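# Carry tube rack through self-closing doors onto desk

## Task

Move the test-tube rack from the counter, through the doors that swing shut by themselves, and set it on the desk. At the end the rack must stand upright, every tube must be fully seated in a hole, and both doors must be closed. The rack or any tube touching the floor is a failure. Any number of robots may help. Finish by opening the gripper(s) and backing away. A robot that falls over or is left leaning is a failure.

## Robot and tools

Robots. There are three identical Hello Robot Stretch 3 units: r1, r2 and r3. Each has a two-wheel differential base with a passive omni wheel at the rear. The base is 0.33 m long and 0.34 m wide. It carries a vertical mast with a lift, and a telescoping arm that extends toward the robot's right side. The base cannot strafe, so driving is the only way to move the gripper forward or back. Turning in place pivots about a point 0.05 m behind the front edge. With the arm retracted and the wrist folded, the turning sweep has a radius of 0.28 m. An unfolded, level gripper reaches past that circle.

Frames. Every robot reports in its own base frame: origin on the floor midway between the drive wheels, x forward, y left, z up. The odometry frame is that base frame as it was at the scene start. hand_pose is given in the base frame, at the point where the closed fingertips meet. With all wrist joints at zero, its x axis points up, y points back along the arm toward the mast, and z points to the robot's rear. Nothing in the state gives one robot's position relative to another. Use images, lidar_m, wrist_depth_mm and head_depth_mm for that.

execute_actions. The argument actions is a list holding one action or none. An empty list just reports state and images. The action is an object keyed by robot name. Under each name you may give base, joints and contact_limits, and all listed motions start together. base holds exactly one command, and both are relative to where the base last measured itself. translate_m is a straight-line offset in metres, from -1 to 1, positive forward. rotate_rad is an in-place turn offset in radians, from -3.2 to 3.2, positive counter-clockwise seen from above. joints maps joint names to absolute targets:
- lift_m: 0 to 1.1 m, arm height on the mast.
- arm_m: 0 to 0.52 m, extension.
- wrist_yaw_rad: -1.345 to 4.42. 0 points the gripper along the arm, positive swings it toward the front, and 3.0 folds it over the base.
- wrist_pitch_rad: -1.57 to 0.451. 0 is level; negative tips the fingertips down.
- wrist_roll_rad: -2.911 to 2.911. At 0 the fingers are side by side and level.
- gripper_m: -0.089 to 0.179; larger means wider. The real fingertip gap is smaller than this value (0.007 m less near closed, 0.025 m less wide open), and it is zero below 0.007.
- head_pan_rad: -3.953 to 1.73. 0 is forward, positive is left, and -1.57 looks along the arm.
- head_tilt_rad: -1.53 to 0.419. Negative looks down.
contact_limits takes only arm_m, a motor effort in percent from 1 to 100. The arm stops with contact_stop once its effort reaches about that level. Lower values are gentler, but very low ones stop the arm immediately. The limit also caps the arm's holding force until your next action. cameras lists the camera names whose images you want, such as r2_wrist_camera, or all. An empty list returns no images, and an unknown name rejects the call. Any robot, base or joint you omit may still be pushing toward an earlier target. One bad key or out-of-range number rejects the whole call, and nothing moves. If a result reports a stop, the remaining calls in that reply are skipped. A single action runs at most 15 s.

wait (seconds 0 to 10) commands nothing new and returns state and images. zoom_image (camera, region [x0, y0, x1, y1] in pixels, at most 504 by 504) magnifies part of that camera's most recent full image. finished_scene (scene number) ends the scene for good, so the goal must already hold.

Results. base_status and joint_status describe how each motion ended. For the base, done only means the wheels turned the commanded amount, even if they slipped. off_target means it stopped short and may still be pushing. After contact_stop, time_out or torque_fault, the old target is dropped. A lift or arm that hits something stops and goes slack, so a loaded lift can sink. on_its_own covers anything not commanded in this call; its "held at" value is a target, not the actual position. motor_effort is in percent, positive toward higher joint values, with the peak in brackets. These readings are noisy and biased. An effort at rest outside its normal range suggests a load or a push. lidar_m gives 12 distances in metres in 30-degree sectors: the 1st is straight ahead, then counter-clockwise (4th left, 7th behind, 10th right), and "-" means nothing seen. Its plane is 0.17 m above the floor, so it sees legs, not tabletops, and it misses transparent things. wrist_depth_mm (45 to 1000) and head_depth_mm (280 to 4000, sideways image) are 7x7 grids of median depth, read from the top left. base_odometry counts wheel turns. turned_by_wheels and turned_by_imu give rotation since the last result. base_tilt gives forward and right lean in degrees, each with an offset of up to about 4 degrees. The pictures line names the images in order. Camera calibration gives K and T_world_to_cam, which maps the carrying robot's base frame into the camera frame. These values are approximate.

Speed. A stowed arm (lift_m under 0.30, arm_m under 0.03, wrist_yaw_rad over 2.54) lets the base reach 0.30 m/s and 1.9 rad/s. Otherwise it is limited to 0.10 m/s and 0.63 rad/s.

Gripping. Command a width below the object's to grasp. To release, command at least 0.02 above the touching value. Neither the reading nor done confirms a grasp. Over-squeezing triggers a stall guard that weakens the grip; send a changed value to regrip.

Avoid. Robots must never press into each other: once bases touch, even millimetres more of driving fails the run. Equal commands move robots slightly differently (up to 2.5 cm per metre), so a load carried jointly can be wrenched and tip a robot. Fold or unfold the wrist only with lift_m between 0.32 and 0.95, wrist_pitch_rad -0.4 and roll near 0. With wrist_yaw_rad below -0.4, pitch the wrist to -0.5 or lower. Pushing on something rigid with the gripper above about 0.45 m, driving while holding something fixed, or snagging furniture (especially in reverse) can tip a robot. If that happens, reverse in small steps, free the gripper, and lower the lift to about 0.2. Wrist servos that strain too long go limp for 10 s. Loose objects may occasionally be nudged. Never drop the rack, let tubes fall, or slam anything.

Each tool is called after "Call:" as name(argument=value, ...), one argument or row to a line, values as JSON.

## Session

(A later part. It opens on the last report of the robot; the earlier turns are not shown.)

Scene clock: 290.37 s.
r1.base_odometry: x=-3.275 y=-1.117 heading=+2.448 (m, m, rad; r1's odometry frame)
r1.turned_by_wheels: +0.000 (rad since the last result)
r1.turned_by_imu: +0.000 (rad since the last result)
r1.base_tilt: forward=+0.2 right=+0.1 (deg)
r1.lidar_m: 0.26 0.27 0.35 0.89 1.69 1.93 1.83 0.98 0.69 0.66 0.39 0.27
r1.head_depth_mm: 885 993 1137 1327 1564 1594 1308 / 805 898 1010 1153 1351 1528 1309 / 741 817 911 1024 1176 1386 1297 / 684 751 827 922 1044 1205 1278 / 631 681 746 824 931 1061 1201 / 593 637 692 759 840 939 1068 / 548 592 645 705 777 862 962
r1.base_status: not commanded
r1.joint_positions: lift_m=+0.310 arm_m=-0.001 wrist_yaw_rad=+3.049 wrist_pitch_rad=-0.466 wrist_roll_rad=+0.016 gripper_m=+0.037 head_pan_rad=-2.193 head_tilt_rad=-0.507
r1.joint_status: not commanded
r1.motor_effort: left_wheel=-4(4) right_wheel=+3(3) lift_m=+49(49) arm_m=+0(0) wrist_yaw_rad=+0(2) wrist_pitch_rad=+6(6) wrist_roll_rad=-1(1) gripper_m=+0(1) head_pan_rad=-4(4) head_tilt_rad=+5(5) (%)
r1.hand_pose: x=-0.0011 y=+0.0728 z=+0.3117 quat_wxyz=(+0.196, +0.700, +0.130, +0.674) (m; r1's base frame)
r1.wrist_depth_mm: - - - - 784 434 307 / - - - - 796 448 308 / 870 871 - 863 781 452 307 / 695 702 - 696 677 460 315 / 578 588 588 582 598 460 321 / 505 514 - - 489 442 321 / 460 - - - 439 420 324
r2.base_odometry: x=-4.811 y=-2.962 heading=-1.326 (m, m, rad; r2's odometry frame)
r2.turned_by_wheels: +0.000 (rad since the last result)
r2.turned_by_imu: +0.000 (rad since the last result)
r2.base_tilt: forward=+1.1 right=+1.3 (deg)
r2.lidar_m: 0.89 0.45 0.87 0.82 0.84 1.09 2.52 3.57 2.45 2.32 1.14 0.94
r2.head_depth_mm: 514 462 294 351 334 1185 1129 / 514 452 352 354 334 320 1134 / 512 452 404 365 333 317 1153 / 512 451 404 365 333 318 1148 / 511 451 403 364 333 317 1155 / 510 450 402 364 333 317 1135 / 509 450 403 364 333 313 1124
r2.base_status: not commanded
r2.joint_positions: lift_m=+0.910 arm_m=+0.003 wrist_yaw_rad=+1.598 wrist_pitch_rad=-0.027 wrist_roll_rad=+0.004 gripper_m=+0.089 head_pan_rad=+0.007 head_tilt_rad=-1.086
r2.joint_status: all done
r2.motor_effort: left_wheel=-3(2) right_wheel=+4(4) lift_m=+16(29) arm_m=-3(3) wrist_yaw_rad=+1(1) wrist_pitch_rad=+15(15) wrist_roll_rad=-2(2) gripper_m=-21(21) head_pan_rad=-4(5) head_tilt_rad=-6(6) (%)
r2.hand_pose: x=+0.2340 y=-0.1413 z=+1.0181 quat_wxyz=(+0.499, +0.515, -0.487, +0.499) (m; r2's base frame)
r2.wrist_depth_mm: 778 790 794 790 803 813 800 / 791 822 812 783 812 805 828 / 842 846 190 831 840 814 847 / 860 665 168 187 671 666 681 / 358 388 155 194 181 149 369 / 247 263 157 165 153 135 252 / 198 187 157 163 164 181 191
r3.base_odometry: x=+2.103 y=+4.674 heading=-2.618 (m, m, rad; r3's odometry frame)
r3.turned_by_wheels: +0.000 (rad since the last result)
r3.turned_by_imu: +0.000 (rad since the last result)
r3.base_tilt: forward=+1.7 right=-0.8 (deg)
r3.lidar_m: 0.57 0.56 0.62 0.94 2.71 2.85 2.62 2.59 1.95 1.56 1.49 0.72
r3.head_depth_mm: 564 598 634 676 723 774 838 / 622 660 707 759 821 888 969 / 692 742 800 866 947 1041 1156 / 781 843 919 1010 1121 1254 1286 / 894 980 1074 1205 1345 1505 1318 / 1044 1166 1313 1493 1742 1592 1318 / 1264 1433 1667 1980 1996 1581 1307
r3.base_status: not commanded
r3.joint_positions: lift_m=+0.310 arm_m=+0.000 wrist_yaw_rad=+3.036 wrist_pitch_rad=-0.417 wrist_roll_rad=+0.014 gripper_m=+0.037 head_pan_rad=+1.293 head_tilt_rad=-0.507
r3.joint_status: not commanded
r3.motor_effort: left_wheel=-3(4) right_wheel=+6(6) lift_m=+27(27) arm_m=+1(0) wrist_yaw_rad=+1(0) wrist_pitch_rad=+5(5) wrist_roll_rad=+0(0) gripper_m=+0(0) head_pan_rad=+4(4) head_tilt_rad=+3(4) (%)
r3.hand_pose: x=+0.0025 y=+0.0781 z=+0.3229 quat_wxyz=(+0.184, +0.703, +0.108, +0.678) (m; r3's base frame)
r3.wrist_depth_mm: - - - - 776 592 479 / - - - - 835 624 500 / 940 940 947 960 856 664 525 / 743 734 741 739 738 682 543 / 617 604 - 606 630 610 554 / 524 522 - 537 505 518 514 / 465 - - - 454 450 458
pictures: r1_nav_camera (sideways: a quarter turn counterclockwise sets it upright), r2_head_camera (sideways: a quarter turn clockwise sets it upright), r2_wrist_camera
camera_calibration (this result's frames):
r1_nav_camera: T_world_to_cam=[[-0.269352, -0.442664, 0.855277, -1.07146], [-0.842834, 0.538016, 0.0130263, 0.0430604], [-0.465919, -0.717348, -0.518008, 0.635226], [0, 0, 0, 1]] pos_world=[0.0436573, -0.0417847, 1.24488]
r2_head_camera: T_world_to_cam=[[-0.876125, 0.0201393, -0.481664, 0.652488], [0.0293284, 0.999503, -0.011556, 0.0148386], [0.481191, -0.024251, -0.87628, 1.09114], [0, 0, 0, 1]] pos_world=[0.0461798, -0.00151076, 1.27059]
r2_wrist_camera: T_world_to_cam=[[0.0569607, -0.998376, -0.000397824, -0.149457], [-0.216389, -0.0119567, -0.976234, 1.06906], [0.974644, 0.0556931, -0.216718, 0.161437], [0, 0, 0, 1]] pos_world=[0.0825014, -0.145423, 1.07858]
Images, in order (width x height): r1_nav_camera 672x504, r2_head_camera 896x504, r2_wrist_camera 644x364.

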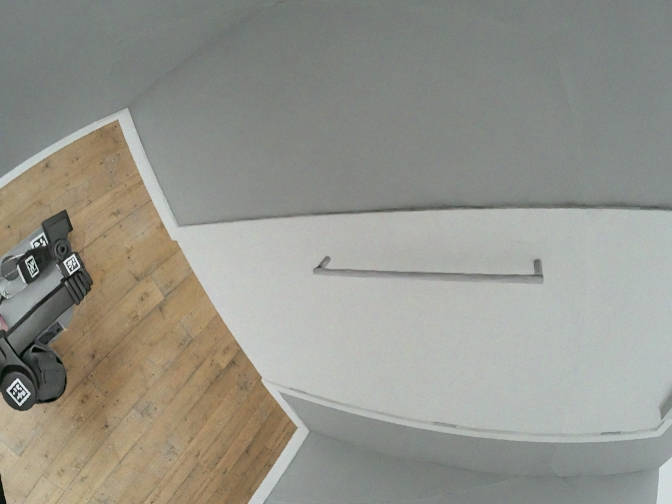

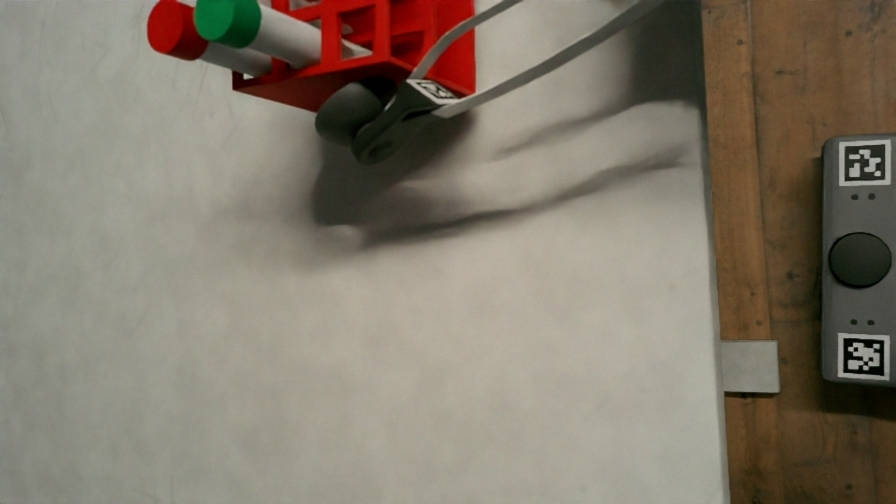

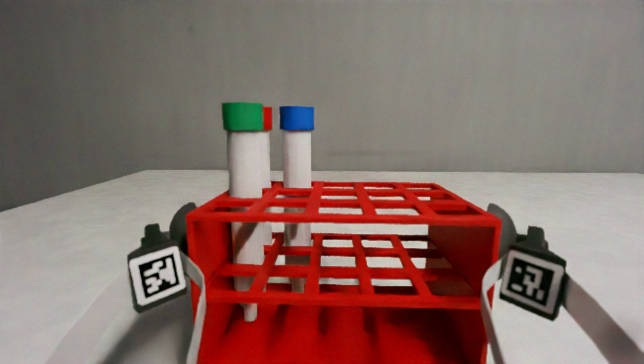

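Call:
execute_actions(
  actions=[
    {"r2":{"joints":{"lift_m":0.894}}},
  ],
  cameras=[],
)

Call:
execute_actions(
  actions=[
    {"r2":{"joints":{"gripper_m":0.179}}},
  ],
  cameras=["r2_wrist_camera"],
)

Call:
execute_actions(
  actions=[
    {"r2":{"base":{"translate_m":-0.5}}},
  ],
  cameras=["r2_wrist_camera"],
)

Scene clock: 296.43 s.
r1.base_odometry: x=-3.275 y=-1.117 heading=+2.448 (m, m, rad; r1's odometry frame)
r1.turned_by_wheels: +0.000 (rad since the last result)
r1.turned_by_imu: +0.001 (rad since the last result)
r1.base_tilt: forward=+0.2 right=+0.2 (deg)
r1.lidar_m: 0.26 0.27 0.36 0.89 1.69 1.92 1.83 0.98 0.70 0.66 0.39 0.27
r1.head_depth_mm: 885 995 1139 1330 1567 1598 1316 / 807 895 1009 1157 1355 1533 1304 / 740 819 909 1031 1179 1385 1304 / 683 750 825 921 1047 1202 1279 / 630 682 746 824 937 1062 1201 / 591 637 693 758 837 941 1066 / 549 592 645 704 776 859 962
r1.base_status: not commanded
r1.joint_positions: lift_m=+0.310 arm_m=-0.001 wrist_yaw_rad=+3.049 wrist_pitch_rad=-0.466 wrist_roll_rad=+0.016 gripper_m=+0.037 head_pan_rad=-2.193 head_tilt_rad=-0.507
r1.joint_status: not commanded
r1.motor_effort: left_wheel=-4(4) right_wheel=+3(3) lift_m=+49(49) arm_m=+0(0) wrist_yaw_rad=+2(1) wrist_pitch_rad=+6(6) wrist_roll_rad=+0(1) gripper_m=-1(1) head_pan_rad=-4(4) head_tilt_rad=+4(5) (%)
r1.hand_pose: x=-0.0011 y=+0.0728 z=+0.3117 quat_wxyz=(+0.196, +0.700, +0.130, +0.674) (m; r1's base frame)
r1.wrist_depth_mm: - - - - 774 439 303 / - - - - 794 452 312 / 882 898 - 886 768 453 310 / 717 712 - 691 664 460 312 / 594 585 584 584 599 456 313 / 514 518 - - 482 450 319 / 453 - - - 444 423 325
r2.base_odometry: x=-4.811 y=-2.962 heading=-1.326 (m, m, rad; r2's odometry frame)
r2.turned_by_wheels: +0.000 (rad since the last result)
r2.turned_by_imu: +0.000 (rad since the last result)
r2.base_tilt: forward=+1.1 right=+1.3 (deg)
r2.lidar_m: 0.89 0.45 0.87 0.82 0.84 1.09 2.51 3.56 2.47 2.31 1.13 0.95
r2.head_depth_mm: 514 461 300 351 334 1179 1133 / 512 452 339 351 334 320 1134 / 512 451 404 365 333 318 1152 / 512 450 404 365 333 317 1153 / 510 450 403 365 333 317 1152 / 511 450 403 364 333 317 1133 / 509 449 402 364 332 313 1132
r2.base_status: not commanded
r2.joint_positions: lift_m=+0.894 arm_m=+0.003 wrist_yaw_rad=+1.598 wrist_pitch_rad=-0.025 wrist_roll_rad=+0.004 gripper_m=+0.089 head_pan_rad=+0.007 head_tilt_rad=-1.086
r2.joint_status: all done
r2.motor_effort: left_wheel=-2(3) right_wheel=+4(4) lift_m=+15(16) arm_m=-3(4) wrist_yaw_rad=+1(1) wrist_pitch_rad=+13(15) wrist_roll_rad=-2(2) gripper_m=-21(21) head_pan_rad=-5(4) head_tilt_rad=-6(7) (%)
r2.hand_pose: x=+0.2341 y=-0.1413 z=+1.0028 quat_wxyz=(+0.499, +0.514, -0.487, +0.500) (m; r2's base frame)
r2.wrist_depth_mm: 783 781 777 774 789 791 794 / 811 807 801 819 804 810 821 / 843 827 820 822 843 835 833 / 879 593 164 187 201 608 620 / 318 349 156 198 182 149 326 / 217 233 163 162 154 136 223 / 174 166 157 163 164 161 169
r3.base_odometry: x=+2.103 y=+4.674 heading=-2.618 (m, m, rad; r3's odometry frame)
r3.turned_by_wheels: +0.000 (rad since the last result)
r3.turned_by_imu: +0.001 (rad since the last result)
r3.base_tilt: forward=+1.7 right=-0.7 (deg)
r3.lidar_m: 0.57 0.56 0.62 0.94 2.71 2.86 2.62 2.59 1.95 1.56 1.49 0.72
r3.head_depth_mm: 564 598 632 674 721 776 835 / 621 664 708 760 818 888 973 / 692 744 799 864 944 1033 1156 / 782 844 922 1006 1117 1245 1290 / 897 979 1076 1197 1345 1504 1316 / 1047 1166 1311 1505 1743 1586 1315 / 1268 1446 1668 1993 1989 1583 1308
r3.base_status: not commanded
r3.joint_positions: lift_m=+0.310 arm_m=+0.000 wrist_yaw_rad=+3.036 wrist_pitch_rad=-0.417 wrist_roll_rad=+0.014 gripper_m=+0.037 head_pan_rad=+1.293 head_tilt_rad=-0.507
r3.joint_status: not commanded
r3.motor_effort: left_wheel=-4(3) right_wheel=+6(6) lift_m=+27(27) arm_m=+1(0) wrist_yaw_rad=+0(0) wrist_pitch_rad=+5(5) wrist_roll_rad=+0(0) gripper_m=+0(0) head_pan_rad=+4(5) head_tilt_rad=+4(4) (%)
r3.hand_pose: x=+0.0025 y=+0.0781 z=+0.3229 quat_wxyz=(+0.184, +0.703, +0.108, +0.678) (m; r3's base frame)
r3.wrist_depth_mm: - - - - 783 602 483 / - - - - 829 628 504 / 928 926 944 929 854 666 515 / 747 735 733 747 727 678 539 / 620 612 - 605 629 610 557 / 524 525 - 539 504 516 519 / 473 - - - 451 451 455
pictures: none
No camera images: the call's "cameras" was empty. Leave "cameras" out to get every camera's image.

Scene clock: 297.83 s.
r1.base_odometry: x=-3.275 y=-1.117 heading=+2.448 (m, m, rad; r1's odometry frame)
r1.turned_by_wheels: +0.000 (rad since the last result)
r1.turned_by_imu: +0.000 (rad since the last result)
r1.base_tilt: forward=+0.2 right=+0.2 (deg)
r1.lidar_m: 0.26 0.27 0.36 0.89 1.70 1.92 1.84 0.98 0.69 0.66 0.39 0.27
r1.head_depth_mm: 885 997 1137 1323 1577 1596 1318 / 808 897 1009 1155 1357 1534 1303 / 740 817 909 1034 1175 1383 1304 / 684 747 829 922 1041 1196 1283 / 631 682 748 822 934 1064 1202 / 595 637 693 761 840 940 1070 / 549 591 645 704 776 860 965
r1.base_status: not commanded
r1.joint_positions: lift_m=+0.310 arm_m=-0.001 wrist_yaw_rad=+3.049 wrist_pitch_rad=-0.466 wrist_roll_rad=+0.016 gripper_m=+0.037 head_pan_rad=-2.193 head_tilt_rad=-0.507
r1.joint_status: not commanded
r1.motor_effort: left_wheel=-4(4) right_wheel=+3(3) lift_m=+49(49) arm_m=+1(0) wrist_yaw_rad=+1(1) wrist_pitch_rad=+7(7) wrist_roll_rad=+0(0) gripper_m=-1(0) head_pan_rad=-5(4) head_tilt_rad=+4(4) (%)
r1.hand_pose: x=-0.0011 y=+0.0728 z=+0.3117 quat_wxyz=(+0.196, +0.700, +0.130, +0.674) (m; r1's base frame)
r1.wrist_depth_mm: - - - - 784 440 306 / - - - - 837 447 311 / 875 883 - 837 792 454 311 / 715 693 - 686 670 454 311 / 594 588 599 583 605 459 316 / 498 518 - - 480 453 326 / 453 - - - 436 416 327
r2.base_odometry: x=-4.811 y=-2.962 heading=-1.326 (m, m, rad; r2's odometry frame)
r2.turned_by_wheels: +0.000 (rad since the last result)
r2.turned_by_imu: +0.000 (rad since the last result)
r2.base_tilt: forward=+1.1 right=+1.3 (deg)
r2.lidar_m: 0.89 0.45 0.87 0.82 0.83 1.08 2.52 3.57 2.46 2.32 1.14 0.95
r2.head_depth_mm: 514 460 302 352 334 1180 1135 / 512 452 355 351 333 320 1132 / 512 451 410 360 334 317 1154 / 512 452 404 366 334 318 1148 / 511 451 403 365 333 317 1159 / 512 451 403 364 333 317 1133 / 509 449 402 365 333 313 1126
r2.base_status: not commanded
r2.joint_positions: lift_m=+0.894 arm_m=+0.003 wrist_yaw_rad=+1.598 wrist_pitch_rad=-0.022 wrist_roll_rad=+0.004 gripper_m=+0.179 head_pan_rad=+0.007 head_tilt_rad=-1.086
r2.joint_status: all done
r2.motor_effort: left_wheel=-2(3) right_wheel=+4(4) lift_m=+15(16) arm_m=-4(3) wrist_yaw_rad=+2(2) wrist_pitch_rad=+12(13) wrist_roll_rad=-2(2) gripper_m=-1(97) head_pan_rad=-5(5) head_tilt_rad=-6(7) (%)
r2.hand_pose: x=+0.2342 y=-0.1412 z=+1.0035 quat_wxyz=(+0.498, +0.513, -0.488, +0.500) (m; r2's base frame)
r2.wrist_depth_mm: 784 783 783 785 788 785 805 / 815 812 785 823 819 811 813 / 846 838 189 826 841 844 848 / 848 589 170 186 204 630 624 / 321 351 156 191 182 150 363 / 234 209 157 155 164 149 - / 163 167 157 164 164 162 162
r3.base_odometry: x=+2.103 y=+4.674 heading=-2.618 (m, m, rad; r3's odometry frame)
r3.turned_by_wheels: +0.000 (rad since the last result)
r3.turned_by_imu: +0.000 (rad since the last result)
r3.base_tilt: forward=+1.7 right=-0.7 (deg)
r3.lidar_m: 0.57 0.56 0.62 0.94 2.72 2.85 2.61 2.59 1.95 1.56 1.49 0.72
r3.head_depth_mm: 563 597 633 675 722 778 837 / 621 661 708 759 821 888 973 / 692 743 799 868 944 1040 1159 / 783 843 922 1009 1114 1251 1288 / 895 977 1081 1197 1339 1506 1319 / 1045 1166 1317 1501 1739 1584 1314 / 1263 1439 1677 1988 1990 1581 1312
r3.base_status: not commanded
r3.joint_positions: lift_m=+0.310 arm_m=+0.000 wrist_yaw_rad=+3.036 wrist_pitch_rad=-0.417 wrist_roll_rad=+0.014 gripper_m=+0.037 head_pan_rad=+1.293 head_tilt_rad=-0.507
r3.joint_status: not commanded
r3.motor_effort: left_wheel=-3(3) right_wheel=+6(6) lift_m=+27(27) arm_m=+1(0) wrist_yaw_rad=+0(0) wrist_pitch_rad=+5(5) wrist_roll_rad=+0(0) gripper_m=+0(0) head_pan_rad=+4(6) head_tilt_rad=+3(3) (%)
r3.hand_pose: x=+0.0025 y=+0.0781 z=+0.3229 quat_wxyz=(+0.184, +0.703, +0.108, +0.678) (m; r3's base frame)
r3.wrist_depth_mm: - - - - 776 599 482 / - - - - 844 632 504 / 941 936 919 932 846 660 521 / 748 744 735 732 739 687 539 / 614 607 - 604 628 615 553 / 524 526 - 540 504 524 520 / 468 - - - 450 452 451
pictures: r2_wrist_camera
camera_calibration (this result's frames):
r2_wrist_camera: T_world_to_cam=[[0.0569598, -0.998376, -0.000237689, -0.149629], [-0.211021, -0.0118066, -0.97741, 1.05481], [0.97582, 0.0557232, -0.211351, 0.152459], [0, 0, 0, 1]] pos_world=[0.0823383, -0.145428, 1.06317]
Images, in order (width x height): r2_wrist_camera 644x364.

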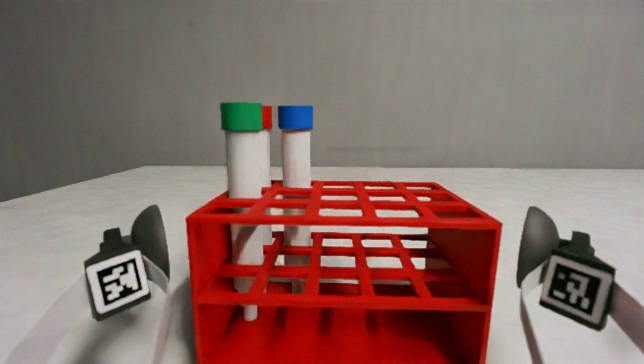

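Scene clock: 304.20 s.
r1.base_odometry: x=-3.275 y=-1.117 heading=+2.448 (m, m, rad; r1's odometry frame)
r1.turned_by_wheels: +0.000 (rad since the last result)
r1.turned_by_imu: +0.002 (rad since the last result)
r1.base_tilt: forward=+0.2 right=+0.2 (deg)
r1.lidar_m: 0.26 0.27 0.36 0.89 1.69 1.92 1.83 0.98 0.69 0.66 0.39 0.27
r1.head_depth_mm: 884 994 1133 1331 1560 1598 1318 / 804 897 1010 1158 1354 1530 1309 / 741 815 908 1025 1177 1384 1301 / 684 749 828 924 1042 1203 1277 / 630 681 745 821 930 1062 1200 / 594 638 692 758 839 941 1072 / 549 591 645 706 774 857 960
r1.base_status: not commanded
r1.joint_positions: lift_m=+0.310 arm_m=-0.001 wrist_yaw_rad=+3.049 wrist_pitch_rad=-0.466 wrist_roll_rad=+0.016 gripper_m=+0.037 head_pan_rad=-2.193 head_tilt_rad=-0.507
r1.joint_status: not commanded
r1.motor_effort: left_wheel=-4(4) right_wheel=+2(3) lift_m=+49(49) arm_m=+0(0) wrist_yaw_rad=+1(1) wrist_pitch_rad=+7(6) wrist_roll_rad=-1(1) gripper_m=+0(1) head_pan_rad=-4(4) head_tilt_rad=+5(5) (%)
r1.hand_pose: x=-0.0011 y=+0.0728 z=+0.3117 quat_wxyz=(+0.196, +0.700, +0.130, +0.674) (m; r1's base frame)
r1.wrist_depth_mm: - - - - 805 440 306 / - - - - 809 447 309 / 895 847 - 853 754 454 314 / 712 708 - 696 663 458 314 / 595 591 588 576 583 462 317 / 504 513 - - 486 453 321 / 453 - - - 438 423 322
r2.base_odometry: x=-4.932 y=-2.477 heading=-1.326 (m, m, rad; r2's odometry frame)
r2.turned_by_wheels: +0.000 (rad since the last result)
r2.turned_by_imu: -0.003 (rad since the last result)
r2.base_tilt: forward=+1.1 right=+1.3 (deg)
r2.lidar_m: 0.94 1.21 0.83 0.78 0.80 1.03 2.38 3.41 2.50 2.35 1.42 1.44
r2.head_depth_mm: 1492 1720 1604 1474 1330 1223 1131 / 1475 1712 1625 1458 1333 1220 1130 / 1477 1720 1633 1437 1326 1226 1151 / 1444 1714 1599 1454 1332 1219 1157 / 1438 1699 1567 1435 1323 1214 1155 / 963 1586 1594 1468 1334 1218 1143 / 1417 1693 1603 1449 1321 1214 1132
r2.base_status: done
r2.joint_positions: lift_m=+0.894 arm_m=+0.003 wrist_yaw_rad=+1.598 wrist_pitch_rad=-0.022 wrist_roll_rad=+0.004 gripper_m=+0.179 head_pan_rad=+0.007 head_tilt_rad=-1.087
r2.joint_status: not commanded
r2.motor_effort: left_wheel=-2(7) right_wheel=+4(4) lift_m=+15(16) arm_m=-4(4) wrist_yaw_rad=+1(2) wrist_pitch_rad=+12(12) wrist_roll_rad=-2(2) gripper_m=+0(1) head_pan_rad=-5(5) head_tilt_rad=-5(6) (%)
r2.hand_pose: x=+0.2342 y=-0.1412 z=+1.0036 quat_wxyz=(+0.498, +0.513, -0.488, +0.500) (m; r2's base frame)
r2.wrist_depth_mm: - - - - - - - / - - - - - - - / - - - - - - - / - 919 736 724 610 611 625 / - - - - - - - / - - - - - - - / - - - - - - -
r3.base_odometry: x=+2.103 y=+4.674 heading=-2.618 (m, m, rad; r3's odometry frame)
r3.turned_by_wheels: +0.000 (rad since the last result)
r3.turned_by_imu: +0.001 (rad since the last result)
r3.base_tilt: forward=+1.7 right=-0.7 (deg)
r3.lidar_m: 0.57 0.56 0.62 0.94 2.71 2.86 2.62 2.59 1.95 1.56 1.49 0.72
r3.head_depth_mm: 565 597 634 677 722 775 837 / 622 661 707 759 819 887 974 / 691 742 800 868 947 1041 1154 / 782 842 920 1008 1115 1257 1283 / 897 977 1080 1203 1348 1502 1318 / 1047 1162 1312 1500 1739 1582 1313 / 1260 1434 1665 1986 1998 1576 1301
r3.base_status: not commanded
r3.joint_positions: lift_m=+0.310 arm_m=+0.000 wrist_yaw_rad=+3.036 wrist_pitch_rad=-0.417 wrist_roll_rad=+0.014 gripper_m=+0.037 head_pan_rad=+1.293 head_tilt_rad=-0.507
r3.joint_status: not commanded
r3.motor_effort: left_wheel=-3(3) right_wheel=+6(7) lift_m=+27(27) arm_m=+0(0) wrist_yaw_rad=+0(0) wrist_pitch_rad=+5(5) wrist_roll_rad=+0(0) gripper_m=-1(0) head_pan_rad=+4(5) head_tilt_rad=+3(4) (%)
r3.hand_pose: x=+0.0025 y=+0.0781 z=+0.3229 quat_wxyz=(+0.184, +0.703, +0.108, +0.678) (m; r3's base frame)
r3.wrist_depth_mm: - - - - 786 596 479 / - - - - 831 627 501 / 947 961 944 935 864 657 522 / 738 739 730 740 736 672 544 / 614 616 - 610 625 604 555 / 524 524 - 537 502 522 518 / 464 - - - 454 452 447
pictures: r2_wrist_camera
camera_calibration (this result's frames):
r2_wrist_camera: T_world_to_cam=[[0.0569599, -0.998376, -0.000231082, -0.149636], [-0.210805, -0.0118007, -0.977457, 1.05487], [0.975867, 0.0557246, -0.211135, 0.152237], [0, 0, 0, 1]] pos_world=[0.0823317, -0.145428, 1.0632]
Images, in order (width x height): r2_wrist_camera 644x364.

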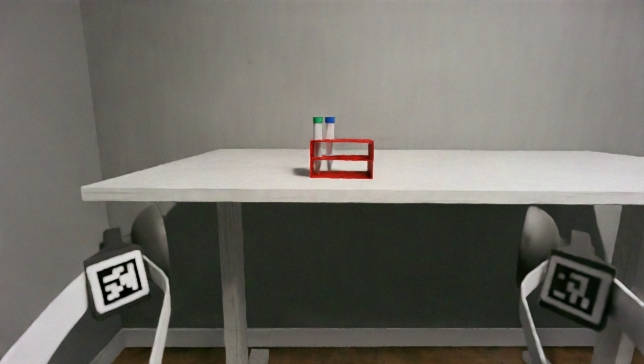

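Call:
finished_scene(
  scene=2,
)

The scene is finished: the task was done.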